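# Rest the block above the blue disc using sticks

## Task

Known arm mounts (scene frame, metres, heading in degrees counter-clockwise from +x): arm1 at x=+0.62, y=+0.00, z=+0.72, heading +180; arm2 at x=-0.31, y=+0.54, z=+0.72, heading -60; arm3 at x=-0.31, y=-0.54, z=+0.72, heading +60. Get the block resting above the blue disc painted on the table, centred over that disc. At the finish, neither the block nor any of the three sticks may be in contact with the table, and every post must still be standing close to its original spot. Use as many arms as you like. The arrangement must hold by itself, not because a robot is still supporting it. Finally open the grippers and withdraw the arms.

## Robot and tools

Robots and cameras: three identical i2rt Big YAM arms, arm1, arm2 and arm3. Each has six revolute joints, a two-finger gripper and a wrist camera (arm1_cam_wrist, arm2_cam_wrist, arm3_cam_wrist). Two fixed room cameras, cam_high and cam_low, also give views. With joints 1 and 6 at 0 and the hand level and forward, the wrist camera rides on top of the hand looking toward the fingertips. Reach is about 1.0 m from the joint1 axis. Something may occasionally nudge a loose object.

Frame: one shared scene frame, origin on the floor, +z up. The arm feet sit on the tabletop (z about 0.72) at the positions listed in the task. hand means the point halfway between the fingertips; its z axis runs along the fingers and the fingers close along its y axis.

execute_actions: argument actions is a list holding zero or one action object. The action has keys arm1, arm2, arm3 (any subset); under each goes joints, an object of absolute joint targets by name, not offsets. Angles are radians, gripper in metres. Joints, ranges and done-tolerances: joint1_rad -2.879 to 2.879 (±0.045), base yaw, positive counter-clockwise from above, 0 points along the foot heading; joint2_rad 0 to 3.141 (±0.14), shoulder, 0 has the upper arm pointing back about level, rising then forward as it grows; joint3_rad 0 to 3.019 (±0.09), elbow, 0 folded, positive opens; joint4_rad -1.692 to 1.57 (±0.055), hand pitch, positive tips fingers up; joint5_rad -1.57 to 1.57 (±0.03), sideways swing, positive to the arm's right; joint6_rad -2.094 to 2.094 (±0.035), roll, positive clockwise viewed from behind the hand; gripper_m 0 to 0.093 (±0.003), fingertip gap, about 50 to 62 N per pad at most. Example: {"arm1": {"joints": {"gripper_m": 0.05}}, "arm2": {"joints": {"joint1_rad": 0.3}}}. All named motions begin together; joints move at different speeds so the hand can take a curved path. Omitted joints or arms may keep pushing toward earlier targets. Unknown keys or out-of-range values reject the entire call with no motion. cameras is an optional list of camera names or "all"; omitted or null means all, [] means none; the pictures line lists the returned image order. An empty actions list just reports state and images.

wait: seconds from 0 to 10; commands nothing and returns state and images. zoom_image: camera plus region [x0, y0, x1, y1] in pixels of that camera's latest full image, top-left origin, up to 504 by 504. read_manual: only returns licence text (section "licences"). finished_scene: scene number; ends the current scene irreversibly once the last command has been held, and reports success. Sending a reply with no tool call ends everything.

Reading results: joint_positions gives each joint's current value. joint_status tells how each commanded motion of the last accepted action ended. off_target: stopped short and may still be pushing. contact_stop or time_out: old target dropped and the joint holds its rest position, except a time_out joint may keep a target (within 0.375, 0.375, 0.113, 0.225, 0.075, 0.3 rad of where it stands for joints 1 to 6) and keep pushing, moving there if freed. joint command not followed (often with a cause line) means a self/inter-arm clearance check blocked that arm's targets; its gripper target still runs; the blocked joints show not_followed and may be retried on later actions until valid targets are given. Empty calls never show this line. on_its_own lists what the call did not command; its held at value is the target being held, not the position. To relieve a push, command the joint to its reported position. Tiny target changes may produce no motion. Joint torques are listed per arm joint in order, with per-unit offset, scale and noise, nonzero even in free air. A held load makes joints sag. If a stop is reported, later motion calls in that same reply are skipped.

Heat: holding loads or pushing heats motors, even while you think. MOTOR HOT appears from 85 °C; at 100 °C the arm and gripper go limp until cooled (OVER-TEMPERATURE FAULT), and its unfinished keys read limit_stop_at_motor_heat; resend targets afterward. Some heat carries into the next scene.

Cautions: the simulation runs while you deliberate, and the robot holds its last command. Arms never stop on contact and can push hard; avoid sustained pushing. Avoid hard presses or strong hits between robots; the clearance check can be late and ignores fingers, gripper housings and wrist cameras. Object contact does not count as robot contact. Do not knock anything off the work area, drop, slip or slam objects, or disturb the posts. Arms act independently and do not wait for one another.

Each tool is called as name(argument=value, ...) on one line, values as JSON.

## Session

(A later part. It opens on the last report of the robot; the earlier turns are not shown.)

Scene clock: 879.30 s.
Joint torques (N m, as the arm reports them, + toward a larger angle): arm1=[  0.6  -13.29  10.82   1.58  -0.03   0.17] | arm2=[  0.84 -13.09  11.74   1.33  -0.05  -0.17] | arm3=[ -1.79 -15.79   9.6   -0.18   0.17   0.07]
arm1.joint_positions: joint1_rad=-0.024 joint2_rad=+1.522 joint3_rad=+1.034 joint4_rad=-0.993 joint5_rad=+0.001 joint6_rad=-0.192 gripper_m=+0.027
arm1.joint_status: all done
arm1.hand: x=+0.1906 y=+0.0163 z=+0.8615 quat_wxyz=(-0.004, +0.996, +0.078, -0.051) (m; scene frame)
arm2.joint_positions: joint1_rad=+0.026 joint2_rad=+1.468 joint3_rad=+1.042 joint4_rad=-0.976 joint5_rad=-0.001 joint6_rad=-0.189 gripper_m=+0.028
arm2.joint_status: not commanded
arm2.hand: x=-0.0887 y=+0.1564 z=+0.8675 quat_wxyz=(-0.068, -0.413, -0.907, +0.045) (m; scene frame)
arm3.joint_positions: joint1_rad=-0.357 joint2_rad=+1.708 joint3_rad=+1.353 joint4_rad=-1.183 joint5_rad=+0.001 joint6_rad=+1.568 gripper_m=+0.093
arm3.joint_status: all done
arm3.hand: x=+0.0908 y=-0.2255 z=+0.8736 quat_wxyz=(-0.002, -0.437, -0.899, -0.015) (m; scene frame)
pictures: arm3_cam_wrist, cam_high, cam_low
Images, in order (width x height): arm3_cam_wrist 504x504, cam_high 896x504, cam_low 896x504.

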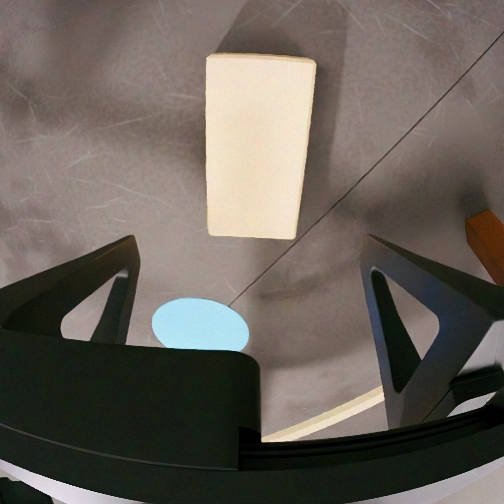

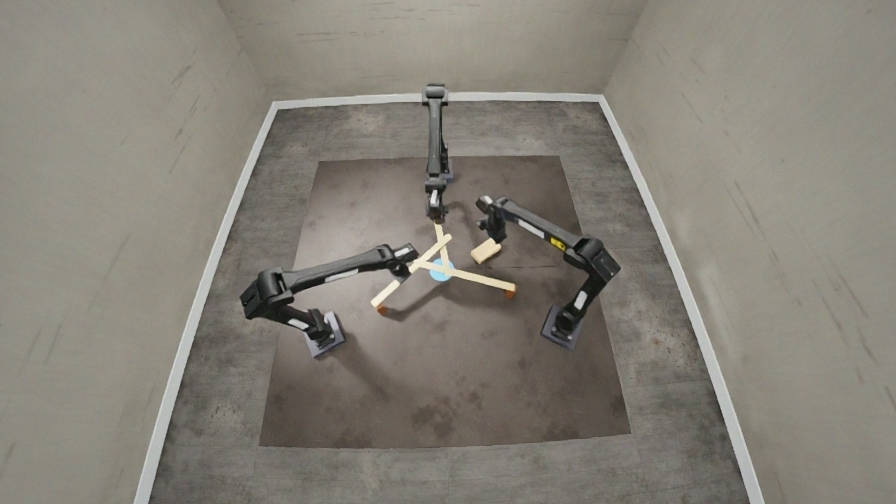

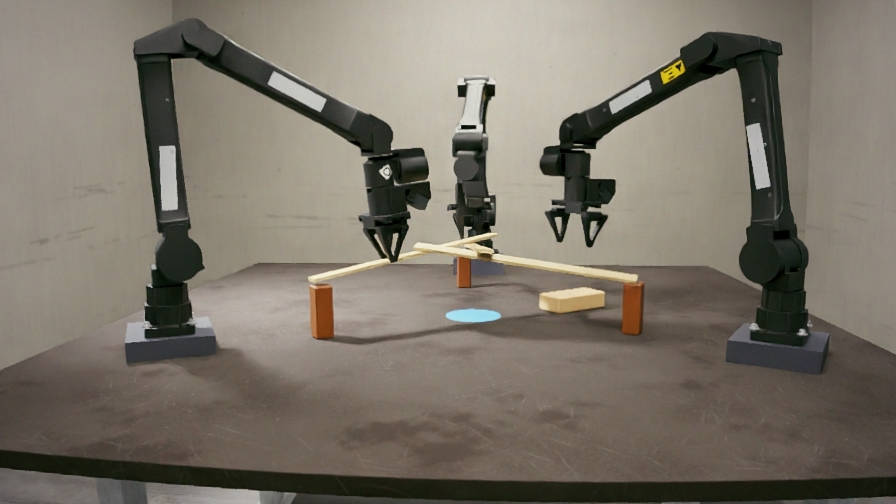

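execute_actions(actions=[{"arm1":{"joints":{"joint3_rad":1.003,"joint4_rad":-0.935}},"arm3":{"joints":{"joint2_rad":1.80,"joint4_rad":-1.12}}}], cameras=["cam_low","cam_high","arm3_cam_wrist","arm1_cam_wrist"])

zoom_image(camera="cam_low", region=[420, 210, 540, 290])

zoom_image(camera="cam_low", region=[290, 190, 680, 350])

Scene clock: 911.57 s.
Joint torques (N m, as the arm reports them, + toward a larger angle): arm1=[  0.56 -13.07   7.27   1.56  -0.03   0.15] | arm2=[  0.73 -13.28  11.73   1.35  -0.05  -0.16] | arm3=[ -1.91 -16.46   9.28   0.36   0.17   0.09]
arm1.joint_positions: joint1_rad=-0.024 joint2_rad=+1.522 joint3_rad=+1.004 joint4_rad=-0.951 joint5_rad=+0.001 joint6_rad=-0.192 gripper_m=+0.027
arm1.joint_status: all done
arm1.hand: x=+0.1935 y=+0.0162 z=+0.8515 quat_wxyz=(-0.005, +0.995, +0.078, -0.056) (m; scene frame)
arm2.joint_positions: joint1_rad=+0.026 joint2_rad=+1.468 joint3_rad=+1.042 joint4_rad=-0.976 joint5_rad=-0.001 joint6_rad=-0.189 gripper_m=+0.028
arm2.joint_status: not commanded
arm2.hand: x=-0.0887 y=+0.1564 z=+0.8675 quat_wxyz=(-0.068, -0.413, -0.907, +0.045) (m; scene frame)
arm3.joint_positions: joint1_rad=-0.357 joint2_rad=+1.809 joint3_rad=+1.353 joint4_rad=-1.129 joint5_rad=+0.001 joint6_rad=+1.569 gripper_m=+0.093
arm3.joint_status: all done
arm3.hand: x=+0.0980 y=-0.2193 z=+0.8243 quat_wxyz=(+0.008, -0.437, -0.899, +0.005) (m; scene frame)
pictures: arm1_cam_wrist, arm3_cam_wrist, cam_high, cam_low
Images, in order (width x height): arm1_cam_wrist 504x504, arm3_cam_wrist 504x504, cam_high 896x504, cam_low 896x504.

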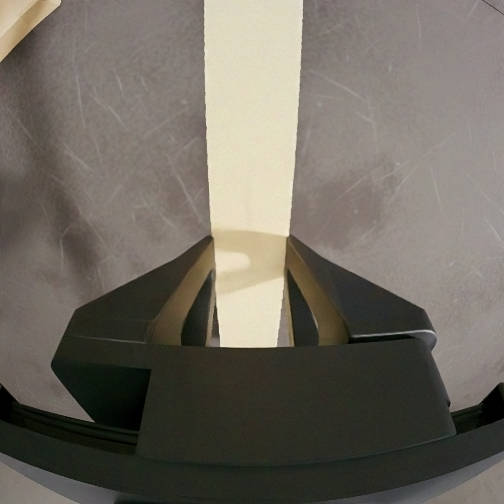

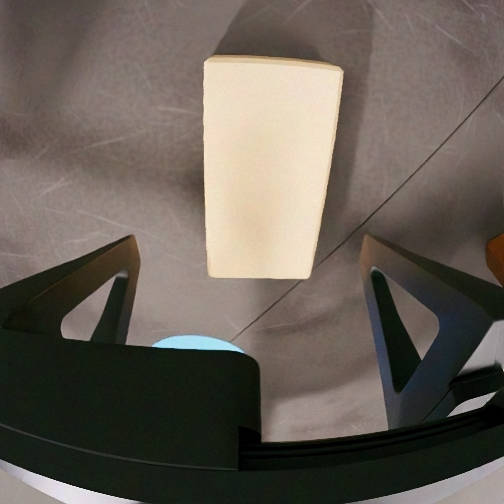

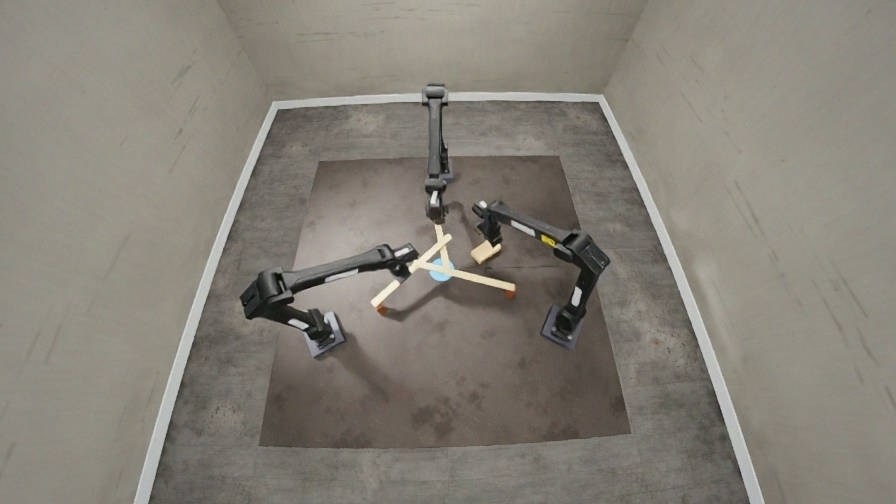

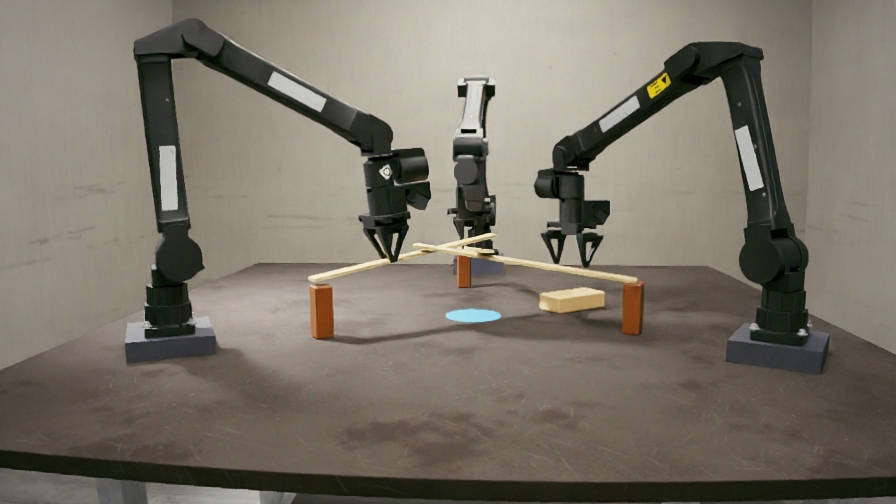

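Region (420, 210, 540, 290) of cam_low's 896x504 image, scaled by 4.200, with more detail than that image has.

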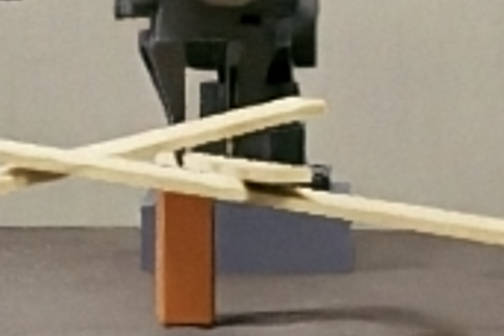

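Region (290, 190, 680, 350) of cam_low's 896x504 image, scaled by 1.292, with more detail than that image has; it fills the top 207 rows of this view, and the rest is white.

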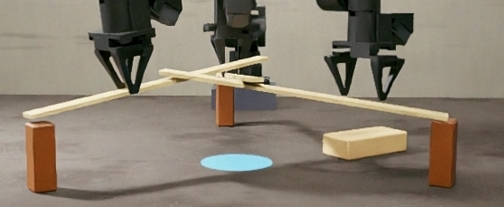

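execute_actions(actions=[])

Scene clock: 932.53 s.
Joint torques (N m, as the arm reports them, + toward a larger angle): arm1=[  0.54 -13.13   7.22   1.57  -0.03   0.16] | arm2=[  0.82 -12.98  11.65   1.34  -0.04  -0.16] | arm3=[ -1.81 -16.76   9.18   0.43   0.16   0.08]
arm1.joint_positions: joint1_rad=-0.024 joint2_rad=+1.522 joint3_rad=+1.004 joint4_rad=-0.951 joint5_rad=+0.001 joint6_rad=-0.192 gripper_m=+0.027
arm1.joint_status: all done
arm1.hand: x=+0.1935 y=+0.0162 z=+0.8515 quat_wxyz=(-0.005, +0.995, +0.078, -0.056) (m; scene frame)
arm2.joint_positions: joint1_rad=+0.026 joint2_rad=+1.468 joint3_rad=+1.042 joint4_rad=-0.976 joint5_rad=-0.001 joint6_rad=-0.189 gripper_m=+0.028
arm2.joint_status: not commanded
arm2.hand: x=-0.0887 y=+0.1564 z=+0.8675 quat_wxyz=(-0.068, -0.413, -0.907, +0.045) (m; scene frame)
arm3.joint_positions: joint1_rad=-0.357 joint2_rad=+1.809 joint3_rad=+1.353 joint4_rad=-1.129 joint5_rad=+0.001 joint6_rad=+1.569 gripper_m=+0.093
arm3.joint_status: all done
arm3.hand: x=+0.0980 y=-0.2193 z=+0.8243 quat_wxyz=(+0.008, -0.437, -0.899, +0.005) (m; scene frame)
pictures: arm1_cam_wrist, arm2_cam_wrist, arm3_cam_wrist, cam_high, cam_low
Images, in order (width x height): arm1_cam_wrist 504x504, arm2_cam_wrist 504x504, arm3_cam_wrist 504x504, cam_high 896x504, cam_low 896x504.

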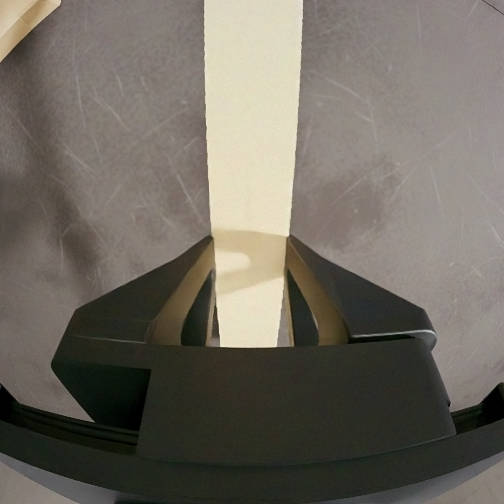

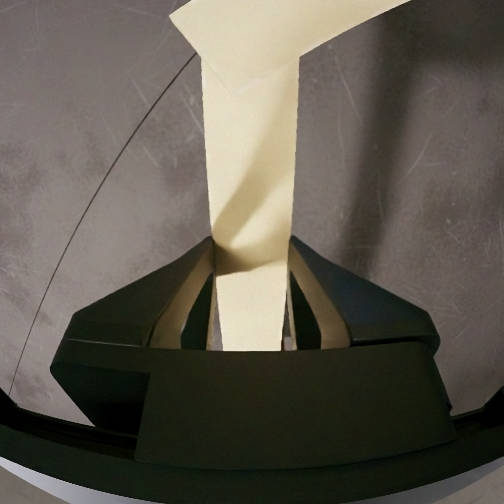

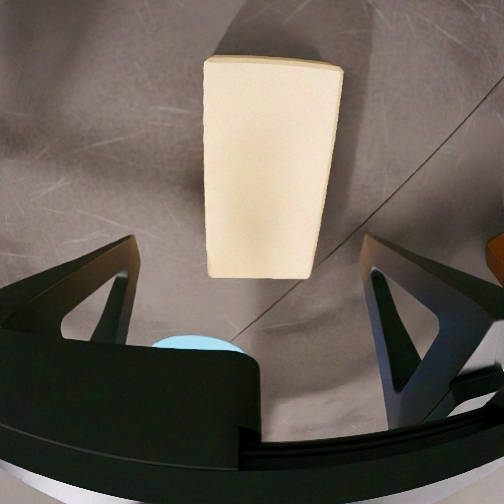

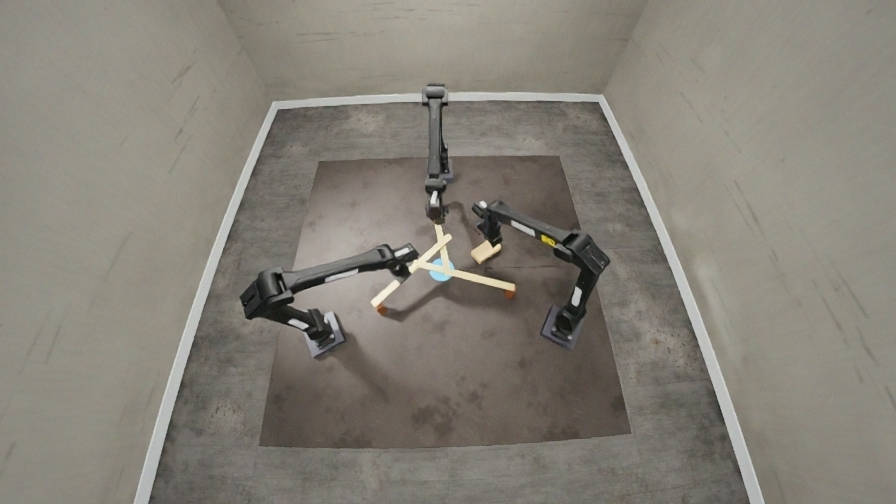

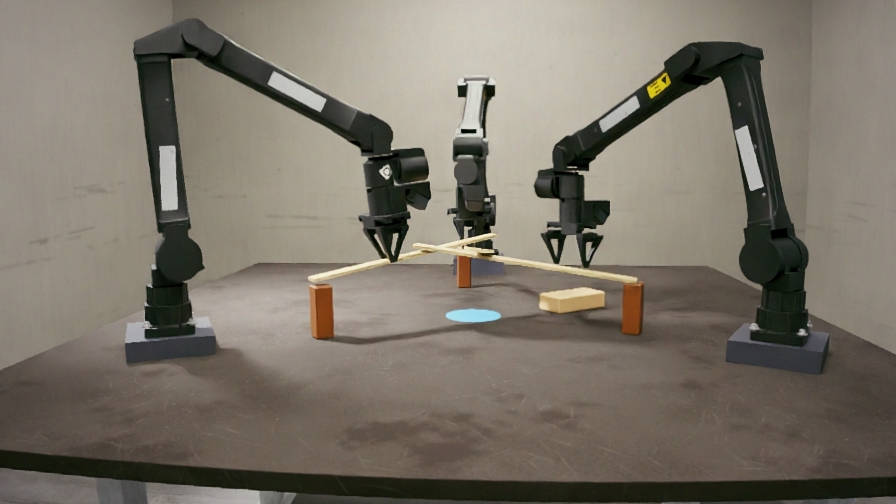

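zoom_image(camera="cam_low", region=[290, 200, 660, 350])

zoom_image(camera="cam_high", region=[350, 200, 550, 330])

Region (290, 200, 660, 350) of cam_low's 896x504 image, scaled by 1.362, with more detail than that image has; it fills the top 204 rows of this view, and the rest is white.

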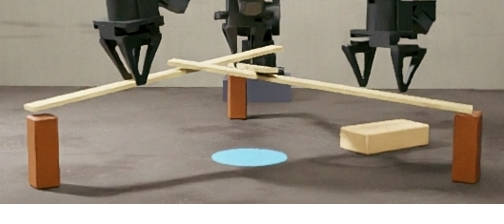

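Region (350, 200, 550, 330) of cam_high's 896x504 image, scaled by 2.520, with more detail than that image has; it fills the top 328 rows of this view, and the rest is white.

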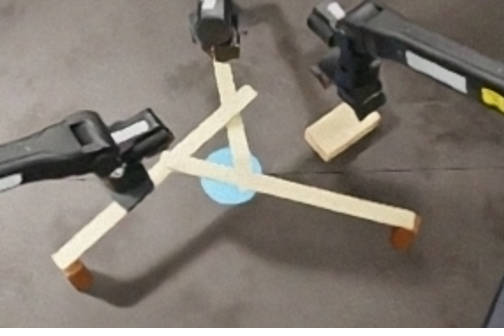

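execute_actions(actions=[{"arm1":{"joints":{"gripper_m":0.055}},"arm3":{"joints":{"joint2_rad":1.823,"joint3_rad":1.262,"joint4_rad":-0.985}}}])

Scene clock: 958.77 s.
Joint torques (N m, as the arm reports them, + toward a larger angle): arm1=[  0.48 -13.09   7.23   1.56  -0.03   0.15] | arm2=[  0.75 -12.79  11.61   1.34  -0.04  -0.17] | arm3=[ -1.65 -15.3    6.26   0.46   0.16   0.08]
arm1.joint_positions: joint1_rad=-0.024 joint2_rad=+1.522 joint3_rad=+1.004 joint4_rad=-0.951 joint5_rad=+0.001 joint6_rad=-0.192 gripper_m=+0.055
arm1.joint_status: all done
arm1.hand: x=+0.1935 y=+0.0162 z=+0.8515 quat_wxyz=(-0.005, +0.995, +0.078, -0.056) (m; scene frame)
arm2.joint_positions: joint1_rad=+0.026 joint2_rad=+1.468 joint3_rad=+1.042 joint4_rad=-0.976 joint5_rad=-0.001 joint6_rad=-0.189 gripper_m=+0.028
arm2.joint_status: not commanded
arm2.hand: x=-0.0887 y=+0.1564 z=+0.8675 quat_wxyz=(-0.068, -0.413, -0.907, +0.045) (m; scene frame)
arm3.joint_positions: joint1_rad=-0.357 joint2_rad=+1.819 joint3_rad=+1.262 joint4_rad=-0.995 joint5_rad=+0.001 joint6_rad=+1.569 gripper_m=+0.093
arm3.joint_status: all done
arm3.hand: x=+0.0920 y=-0.2235 z=+0.7889 quat_wxyz=(+0.001, -0.437, -0.899, -0.009) (m; scene frame)
pictures: arm1_cam_wrist, arm2_cam_wrist, arm3_cam_wrist, cam_high, cam_low
Images, in order (width x height): arm1_cam_wrist 504x504, arm2_cam_wrist 504x504, arm3_cam_wrist 504x504, cam_high 896x504, cam_low 896x504.

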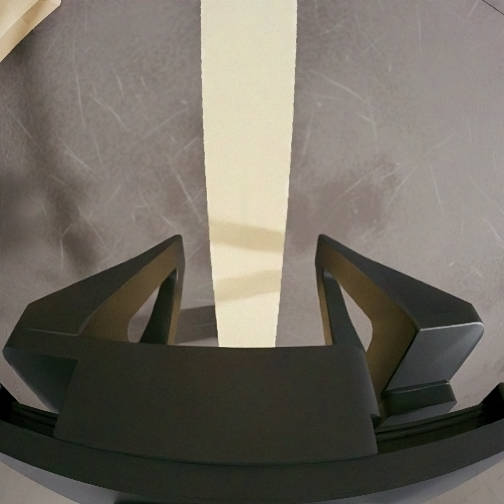

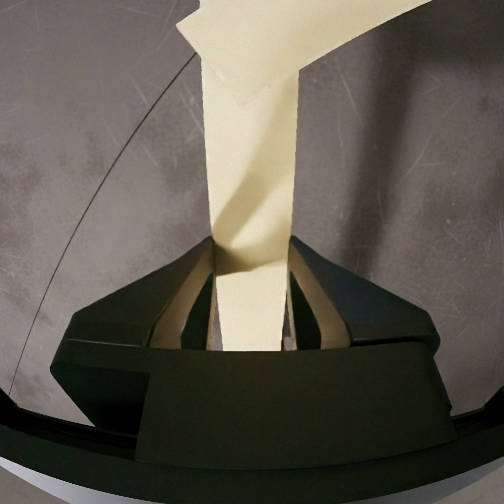

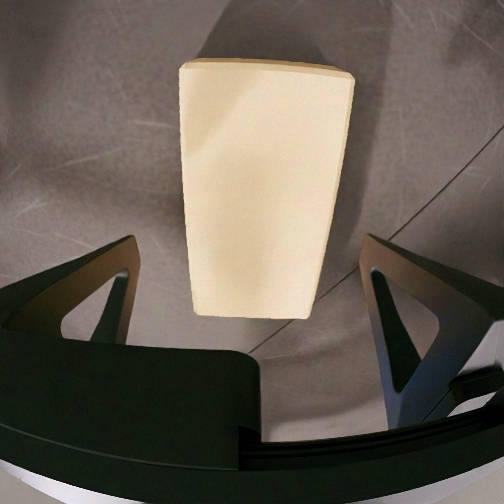

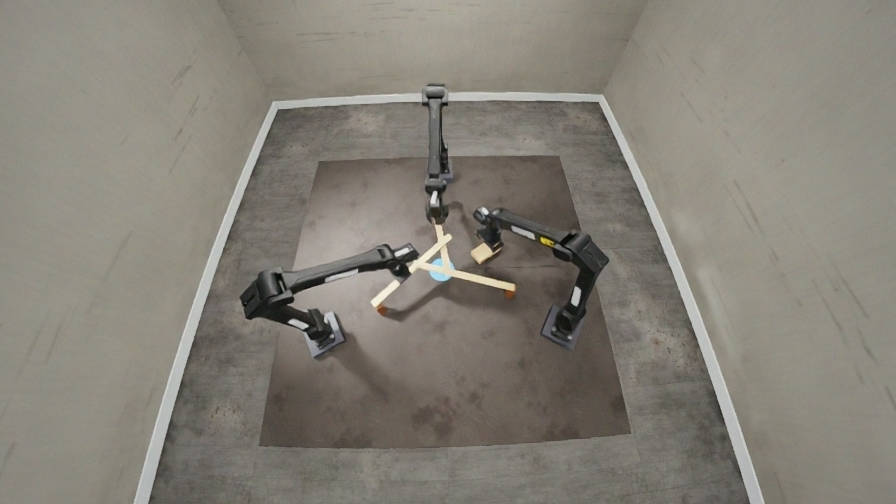

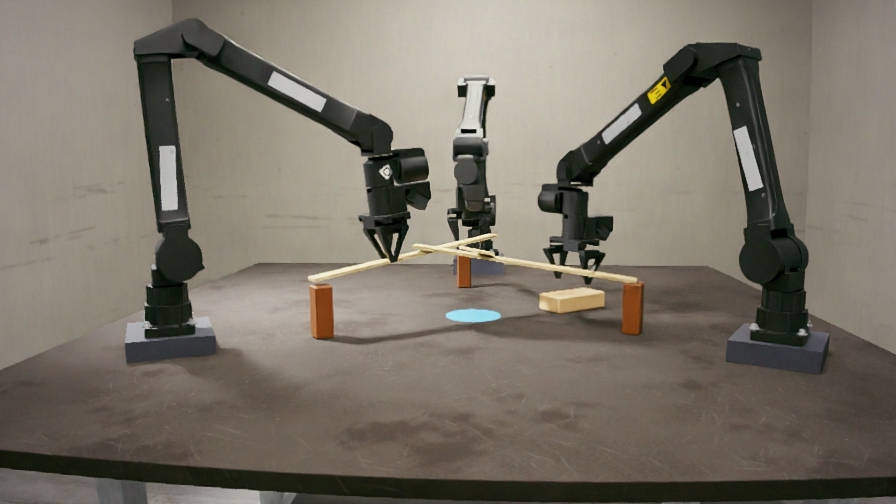

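zoom_image(camera="cam_high", region=[350, 200, 550, 330])

zoom_image(camera="cam_low", region=[290, 200, 660, 350])

Region (350, 200, 550, 330) of cam_high's 896x504 image, scaled by 2.520, with more detail than that image has; it fills the top 328 rows of this view, and the rest is white.

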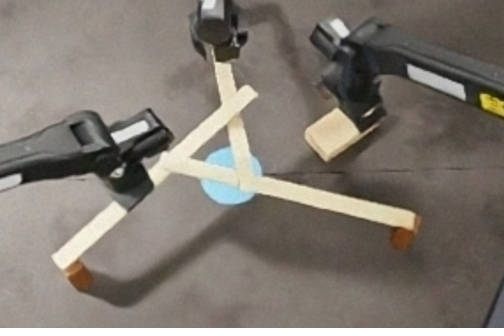

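Region (290, 200, 660, 350) of cam_low's 896x504 image, scaled by 1.362, with more detail than that image has; it fills the top 204 rows of this view, and the rest is white.

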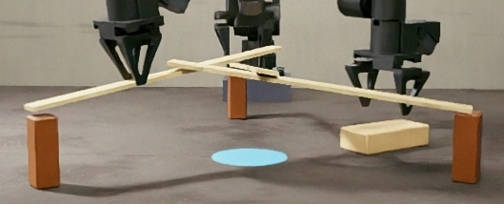

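execute_actions(actions=[{"arm1":{"joints":{"joint2_rad":0.6}},"arm2":{"joints":{"joint2_rad":1.505,"joint3_rad":1.105,"joint4_rad":-1.005}},"arm3":{"joints":{"joint2_rad":1.888,"joint3_rad":1.230,"joint4_rad":-0.905}}}])

Scene clock: 1009.00 s.
Joint torques (N m, as the arm reports them, + toward a larger angle): arm1=[ 0.5   1.08  9.    2.82 -0.02  0.17] | arm2=[  0.96 -13.74  12.07  -0.11  -0.03  -0.16] | arm3=[ -1.83 -15.91   5.73   0.48   0.19   0.07]
arm1.joint_positions: joint1_rad=-0.024 joint2_rad=+0.597 joint3_rad=+1.001 joint4_rad=-0.951 joint5_rad=+0.001 joint6_rad=-0.192 gripper_m=+0.055
arm1.joint_status: all done
arm1.hand: x=+0.3172 y=+0.0132 z=+1.1936 quat_wxyz=(-0.055, +0.866, +0.066, -0.492) (m; scene frame)
arm2.joint_positions: joint1_rad=+0.026 joint2_rad=+1.506 joint3_rad=+1.052 joint4_rad=-0.989 joint5_rad=-0.001 joint6_rad=-0.189 gripper_m=+0.028
arm2.joint_status: all done
arm2.hand: x=-0.0887 y=+0.1565 z=+0.8546 quat_wxyz=(-0.051, -0.413, -0.909, +0.033) (m; scene frame)
arm3.joint_positions: joint1_rad=-0.357 joint2_rad=+1.891 joint3_rad=+1.230 joint4_rad=-0.914 joint5_rad=+0.001 joint6_rad=+1.569 gripper_m=+0.093
arm3.joint_status: all done
arm3.hand: x=+0.0887 y=-0.2255 z=+0.7437 quat_wxyz=(+0.006, -0.437, -0.899, +0.001) (m; scene frame)
pictures: arm1_cam_wrist, arm2_cam_wrist, arm3_cam_wrist, cam_high, cam_low
Images, in order (width x height): arm1_cam_wrist 504x504, arm2_cam_wrist 504x504, arm3_cam_wrist 504x504, cam_high 896x504, cam_low 896x504.

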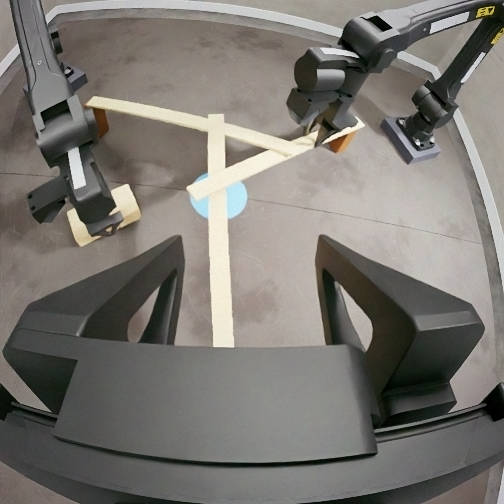

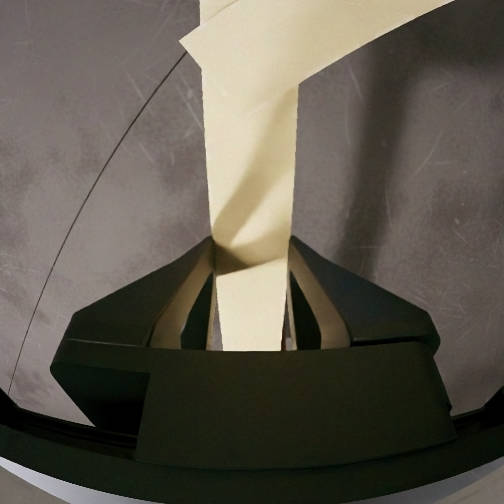

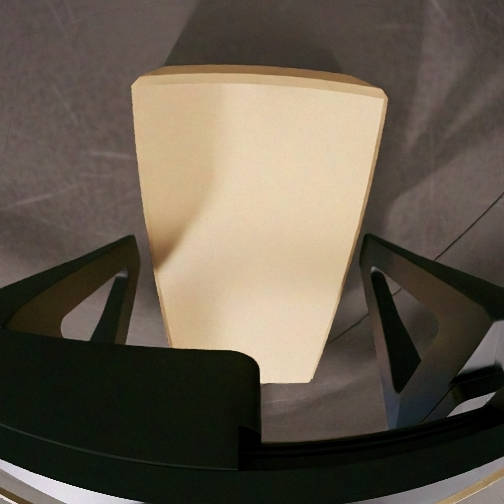

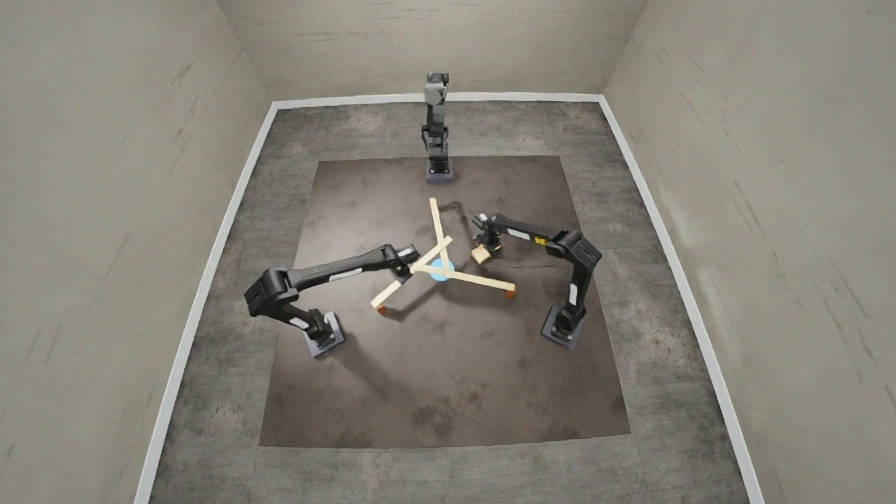

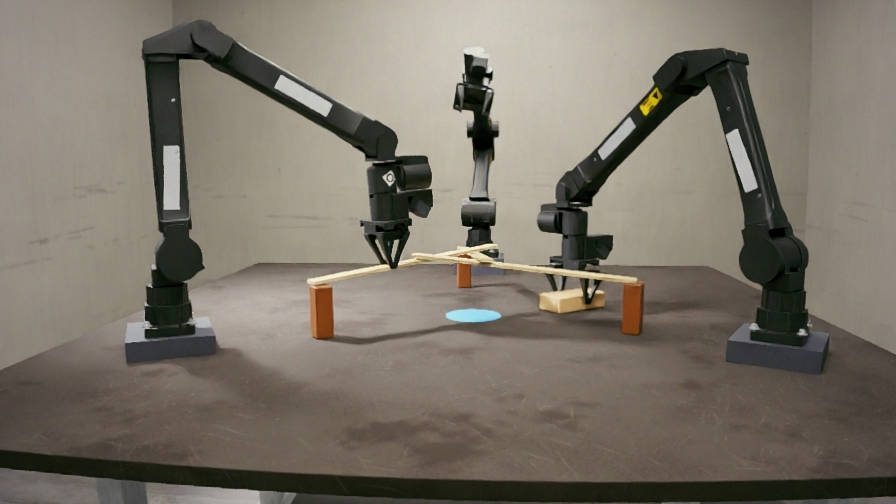

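zoom_image(camera="cam_low", region=[290, 220, 660, 350])

zoom_image(camera="cam_high", region=[350, 180, 550, 330])

Region (290, 220, 660, 350) of cam_low's 896x504 image, scaled by 1.362, with more detail than that image has; it fills the top 177 rows of this view, and the rest is white.

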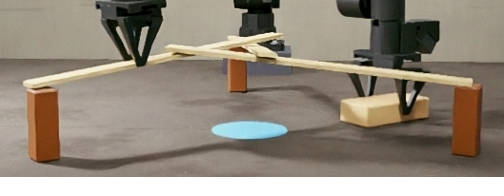

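Region (350, 180, 550, 330) of cam_high's 896x504 image, scaled by 2.520, with more detail than that image has; it fills the top 378 rows of this view, and the rest is white.

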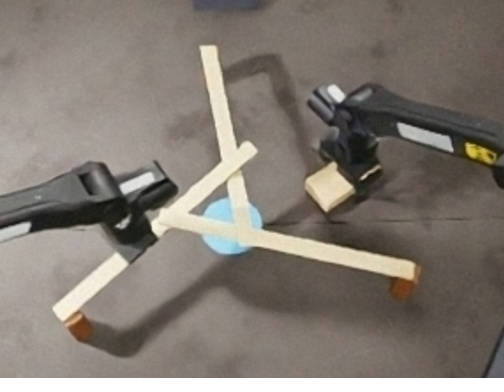

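execute_actions(actions=[{"arm2":{"joints":{"joint3_rad":1.135,"joint4_rad":-1.036}},"arm3":{"joints":{"gripper_m":0.04}}}], cameras=["arm3_cam_wrist","arm1_cam_wrist","cam_low","cam_high"])

Scene clock: 1023.90 s.
Joint torques (N m, as the arm reports them, + toward a larger angle): arm1=[ 0.39  1.32  8.99  2.83 -0.02  0.17] | arm2=[  0.88 -13.04  12.12  -0.13  -0.05  -0.16] | arm3=[ -1.57 -16.14   5.75   0.33   0.18   0.07]
arm1.joint_positions: joint1_rad=-0.024 joint2_rad=+0.597 joint3_rad=+1.001 joint4_rad=-0.951 joint5_rad=+0.001 joint6_rad=-0.192 gripper_m=+0.055
arm1.joint_status: not commanded
arm1.hand: x=+0.3172 y=+0.0132 z=+1.1936 quat_wxyz=(-0.055, +0.866, +0.066, -0.492) (m; scene frame)
arm2.joint_positions: joint1_rad=+0.026 joint2_rad=+1.506 joint3_rad=+1.082 joint4_rad=-1.019 joint5_rad=-0.001 joint6_rad=-0.189 gripper_m=+0.028
arm2.joint_status: all done
arm2.hand: x=-0.0860 y=+0.1519 z=+0.8652 quat_wxyz=(-0.052, -0.413, -0.909, +0.033) (m; scene frame)
arm3.joint_positions: joint1_rad=-0.357 joint2_rad=+1.891 joint3_rad=+1.230 joint4_rad=-0.911 joint5_rad=+0.001 joint6_rad=+1.570 gripper_m=+0.070
arm3.joint_status: gripper_m off_target (ended at +0.070, target +0.040)
arm3.hand: x=+0.0892 y=-0.2252 z=+0.7437 quat_wxyz=(+0.005, -0.438, -0.899, +0.000) (m; scene frame)
pictures: arm1_cam_wrist, arm3_cam_wrist, cam_high, cam_low
Images, in order (width x height): arm1_cam_wrist 504x504, arm3_cam_wrist 504x504, cam_high 896x504, cam_low 896x504.

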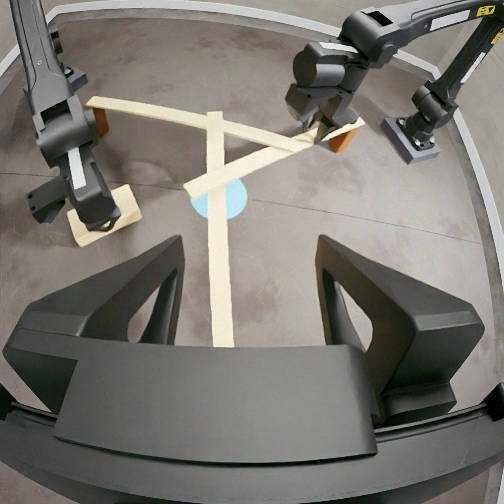

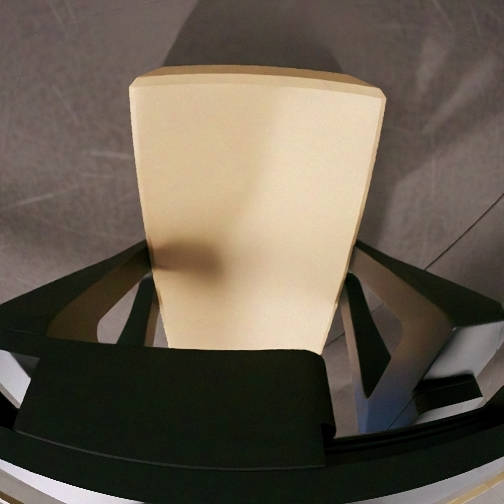

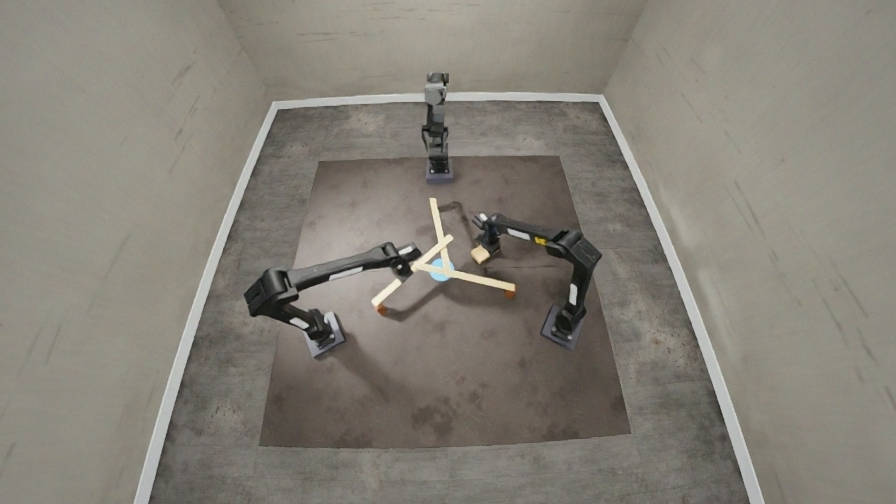

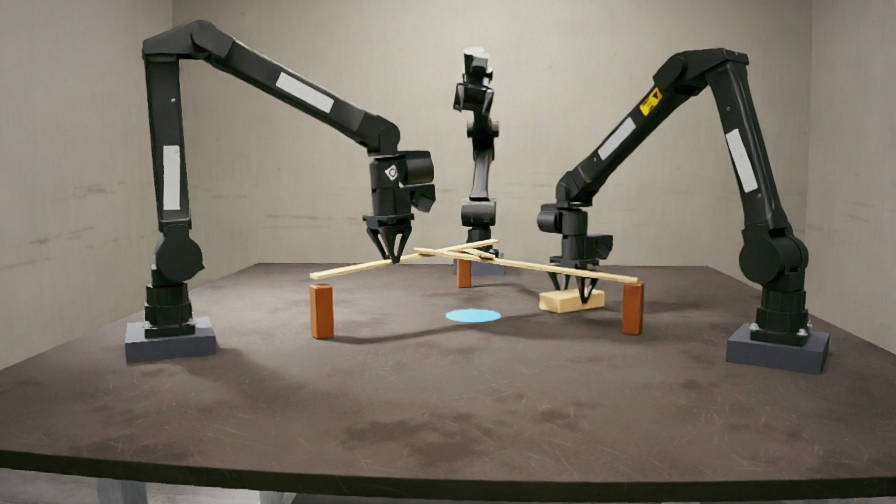

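execute_actions(actions=[{"arm2":{"joints":{"joint2_rad":1.550}},"arm3":{"joints":{"joint2_rad":1.55,"joint3_rad":1.75,"joint4_rad":-1.6}}}], cameras=["arm2_cam_wrist","arm1_cam_wrist","cam_low","cam_high"])

Scene clock: 1061.20 s.
Joint torques (N m, as the arm reports them, + toward a larger angle): arm1=[ 0.45  1.42  8.98  2.85 -0.02  0.16] | arm2=[  0.84 -13.57  11.41  -0.1   -0.04  -0.16] | arm3=[ -1.71 -15.9    8.69   0.11   0.18   0.07]
arm1.joint_positions: joint1_rad=-0.024 joint2_rad=+0.597 joint3_rad=+1.001 joint4_rad=-0.951 joint5_rad=+0.001 joint6_rad=-0.192 gripper_m=+0.055
arm1.joint_status: not commanded
arm1.hand: x=+0.3172 y=+0.0132 z=+1.1936 quat_wxyz=(-0.055, +0.866, +0.066, -0.492) (m; scene frame)
arm2.joint_positions: joint1_rad=+0.026 joint2_rad=+1.545 joint3_rad=+1.090 joint4_rad=-1.021 joint5_rad=-0.001 joint6_rad=-0.189 gripper_m=+0.028
arm2.joint_status: all done
arm2.hand: x=-0.0852 y=+0.1506 z=+0.8518 quat_wxyz=(-0.038, -0.413, -0.909, +0.023) (m; scene frame)
arm3.joint_positions: joint1_rad=-0.357 joint2_rad=+1.576 joint3_rad=+1.733 joint4_rad=-1.595 joint5_rad=+0.001 joint6_rad=+1.570 gripper_m=+0.070
arm3.joint_status: all done
arm3.hand: x=+0.0881 y=-0.2303 z=+1.0805 quat_wxyz=(-0.024, -0.437, -0.897, -0.060) (m; scene frame)
pictures: arm1_cam_wrist, arm2_cam_wrist, cam_high, cam_low
Images, in order (width x height): arm1_cam_wrist 504x504, arm2_cam_wrist 504x504, cam_high 896x504, cam_low 896x504.

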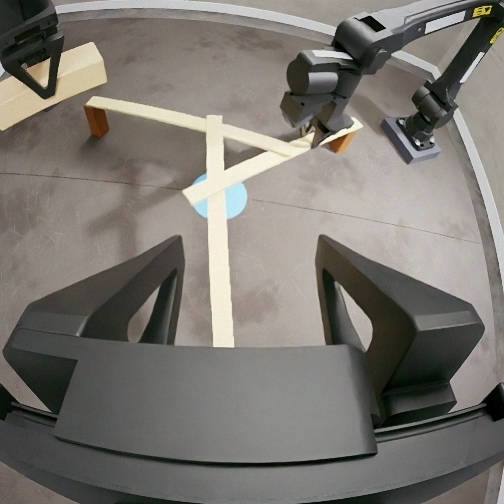

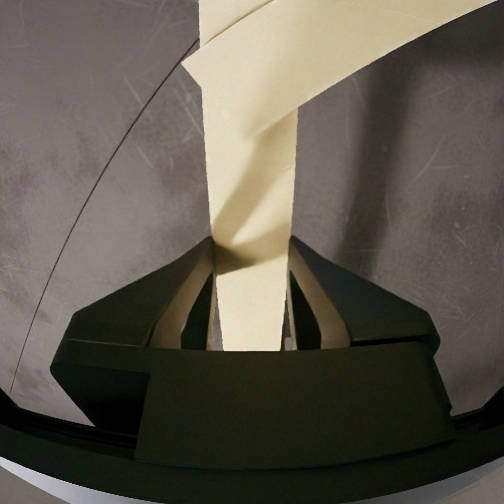

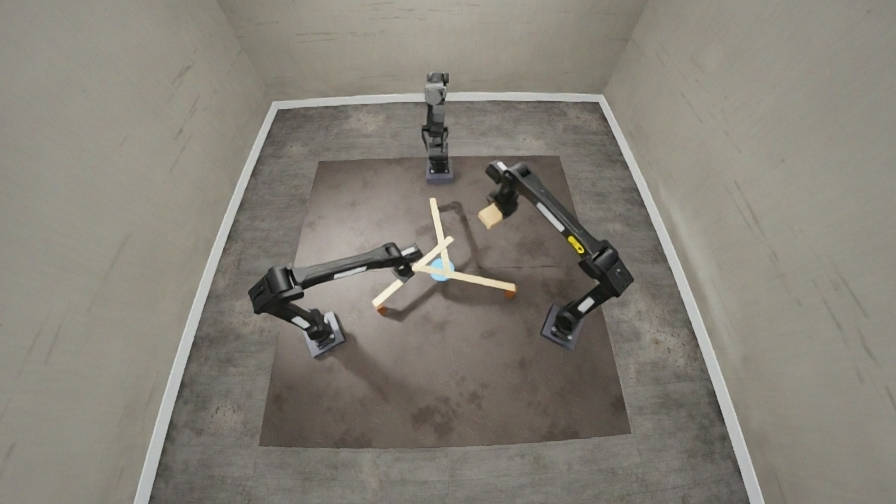

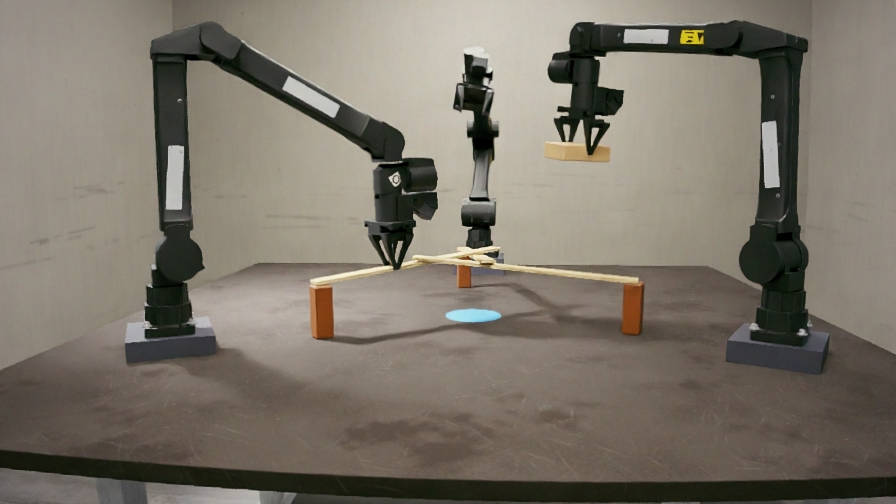

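zoom_image(camera="cam_low", region=[290, 220, 660, 350])

zoom_image(camera="arm1_cam_wrist", region=[60, 70, 400, 240])

Region (290, 220, 660, 350) of cam_low's 896x504 image, scaled by 1.362, with more detail than that image has; it fills the top 177 rows of this view, and the rest is white.

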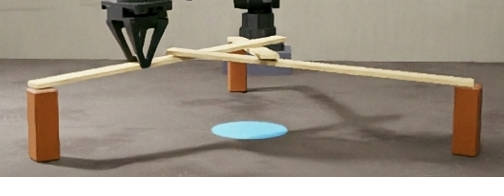

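Region (60, 70, 400, 240) of arm1_cam_wrist's 504x504 image, scaled by 1.482, with more detail than that image has.

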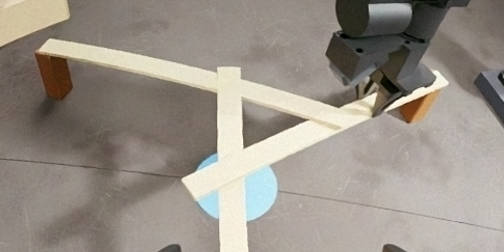

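zoom_image(camera="cam_low", region=[400, 230, 530, 300])

zoom_image(camera="cam_low", region=[295, 250, 405, 310])

Region (400, 230, 530, 300) of cam_low's 896x504 image, scaled by 3.877, with more detail than that image has; it fills the top 271 rows of this view, and the rest is white.

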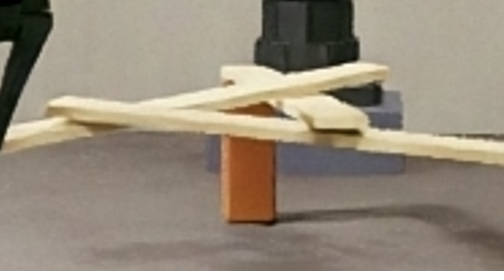

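Region (295, 250, 405, 310) of cam_low's 896x504 image, scaled by 4.582, with more detail than that image has; it fills the top 275 rows of this view, and the rest is white.

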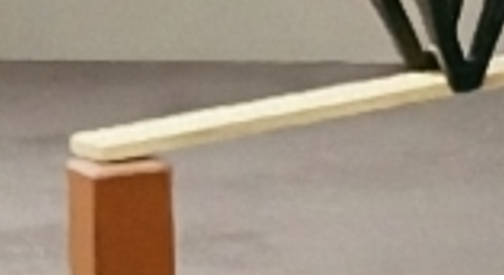

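execute_actions(actions=[{"arm2":{"joints":{"joint2_rad":1.560,"joint4_rad":-1.048}}}], cameras=["arm2_cam_wrist","arm1_cam_wrist","cam_low"])

zoom_image(camera="cam_low", region=[295, 230, 530, 310])

Scene clock: 1080.50 s.
Joint torques (N m, as the arm reports them, + toward a larger angle): arm1=[ 0.36  1.23  8.96  2.81 -0.02  0.17] | arm2=[  0.93 -13.    11.26  -0.25  -0.04  -0.16] | arm3=[ -1.8  -15.86   8.73   0.14   0.18   0.05]
arm1.joint_positions: joint1_rad=-0.024 joint2_rad=+0.597 joint3_rad=+1.001 joint4_rad=-0.951 joint5_rad=+0.001 joint6_rad=-0.192 gripper_m=+0.055
arm1.joint_status: not commanded
arm1.hand: x=+0.3172 y=+0.0132 z=+1.1936 quat_wxyz=(-0.055, +0.866, +0.066, -0.492) (m; scene frame)
arm2.joint_positions: joint1_rad=+0.026 joint2_rad=+1.548 joint3_rad=+1.090 joint4_rad=-1.028 joint5_rad=-0.001 joint6_rad=-0.189 gripper_m=+0.028
arm2.joint_status: all done
arm2.hand: x=-0.0861 y=+0.1522 z=+0.8502 quat_wxyz=(-0.034, -0.414, -0.910, +0.020) (m; scene frame)
arm3.joint_positions: joint1_rad=-0.357 joint2_rad=+1.576 joint3_rad=+1.733 joint4_rad=-1.595 joint5_rad=+0.001 joint6_rad=+1.570 gripper_m=+0.070
arm3.joint_status: not commanded
arm3.hand: x=+0.0881 y=-0.2303 z=+1.0805 quat_wxyz=(-0.024, -0.437, -0.897, -0.060) (m; scene frame)
pictures: arm1_cam_wrist, arm2_cam_wrist, cam_low
Images, in order (width x height): arm1_cam_wrist 504x504, arm2_cam_wrist 504x504, cam_low 896x504.

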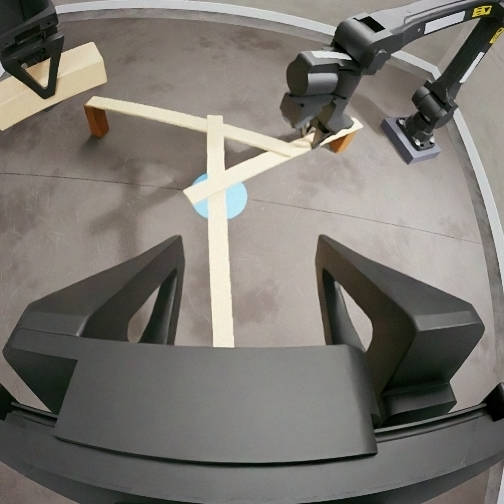

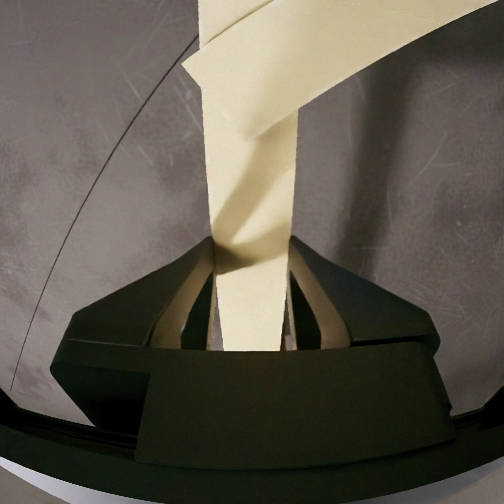

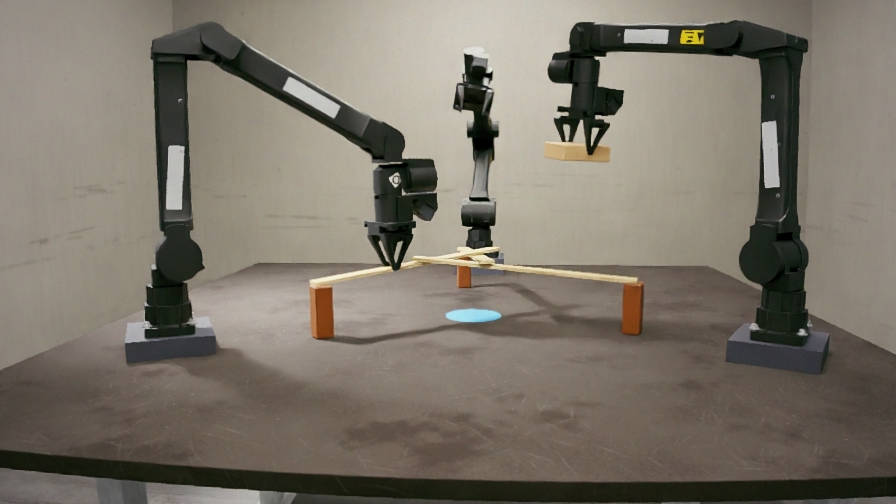

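Region (295, 230, 530, 310) of cam_low's 896x504 image, scaled by 2.145, with more detail than that image has; it fills the top 172 rows of this view, and the rest is white.

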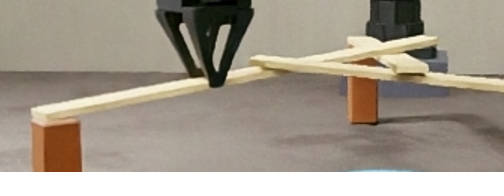

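zoom_image(camera="cam_low", region=[430, 235, 520, 280])

Region (430, 235, 520, 280) of cam_low's 896x504 image, scaled by 5.600, with more detail than that image has.

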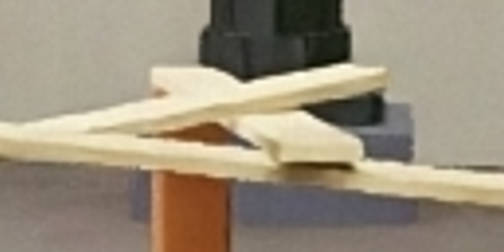

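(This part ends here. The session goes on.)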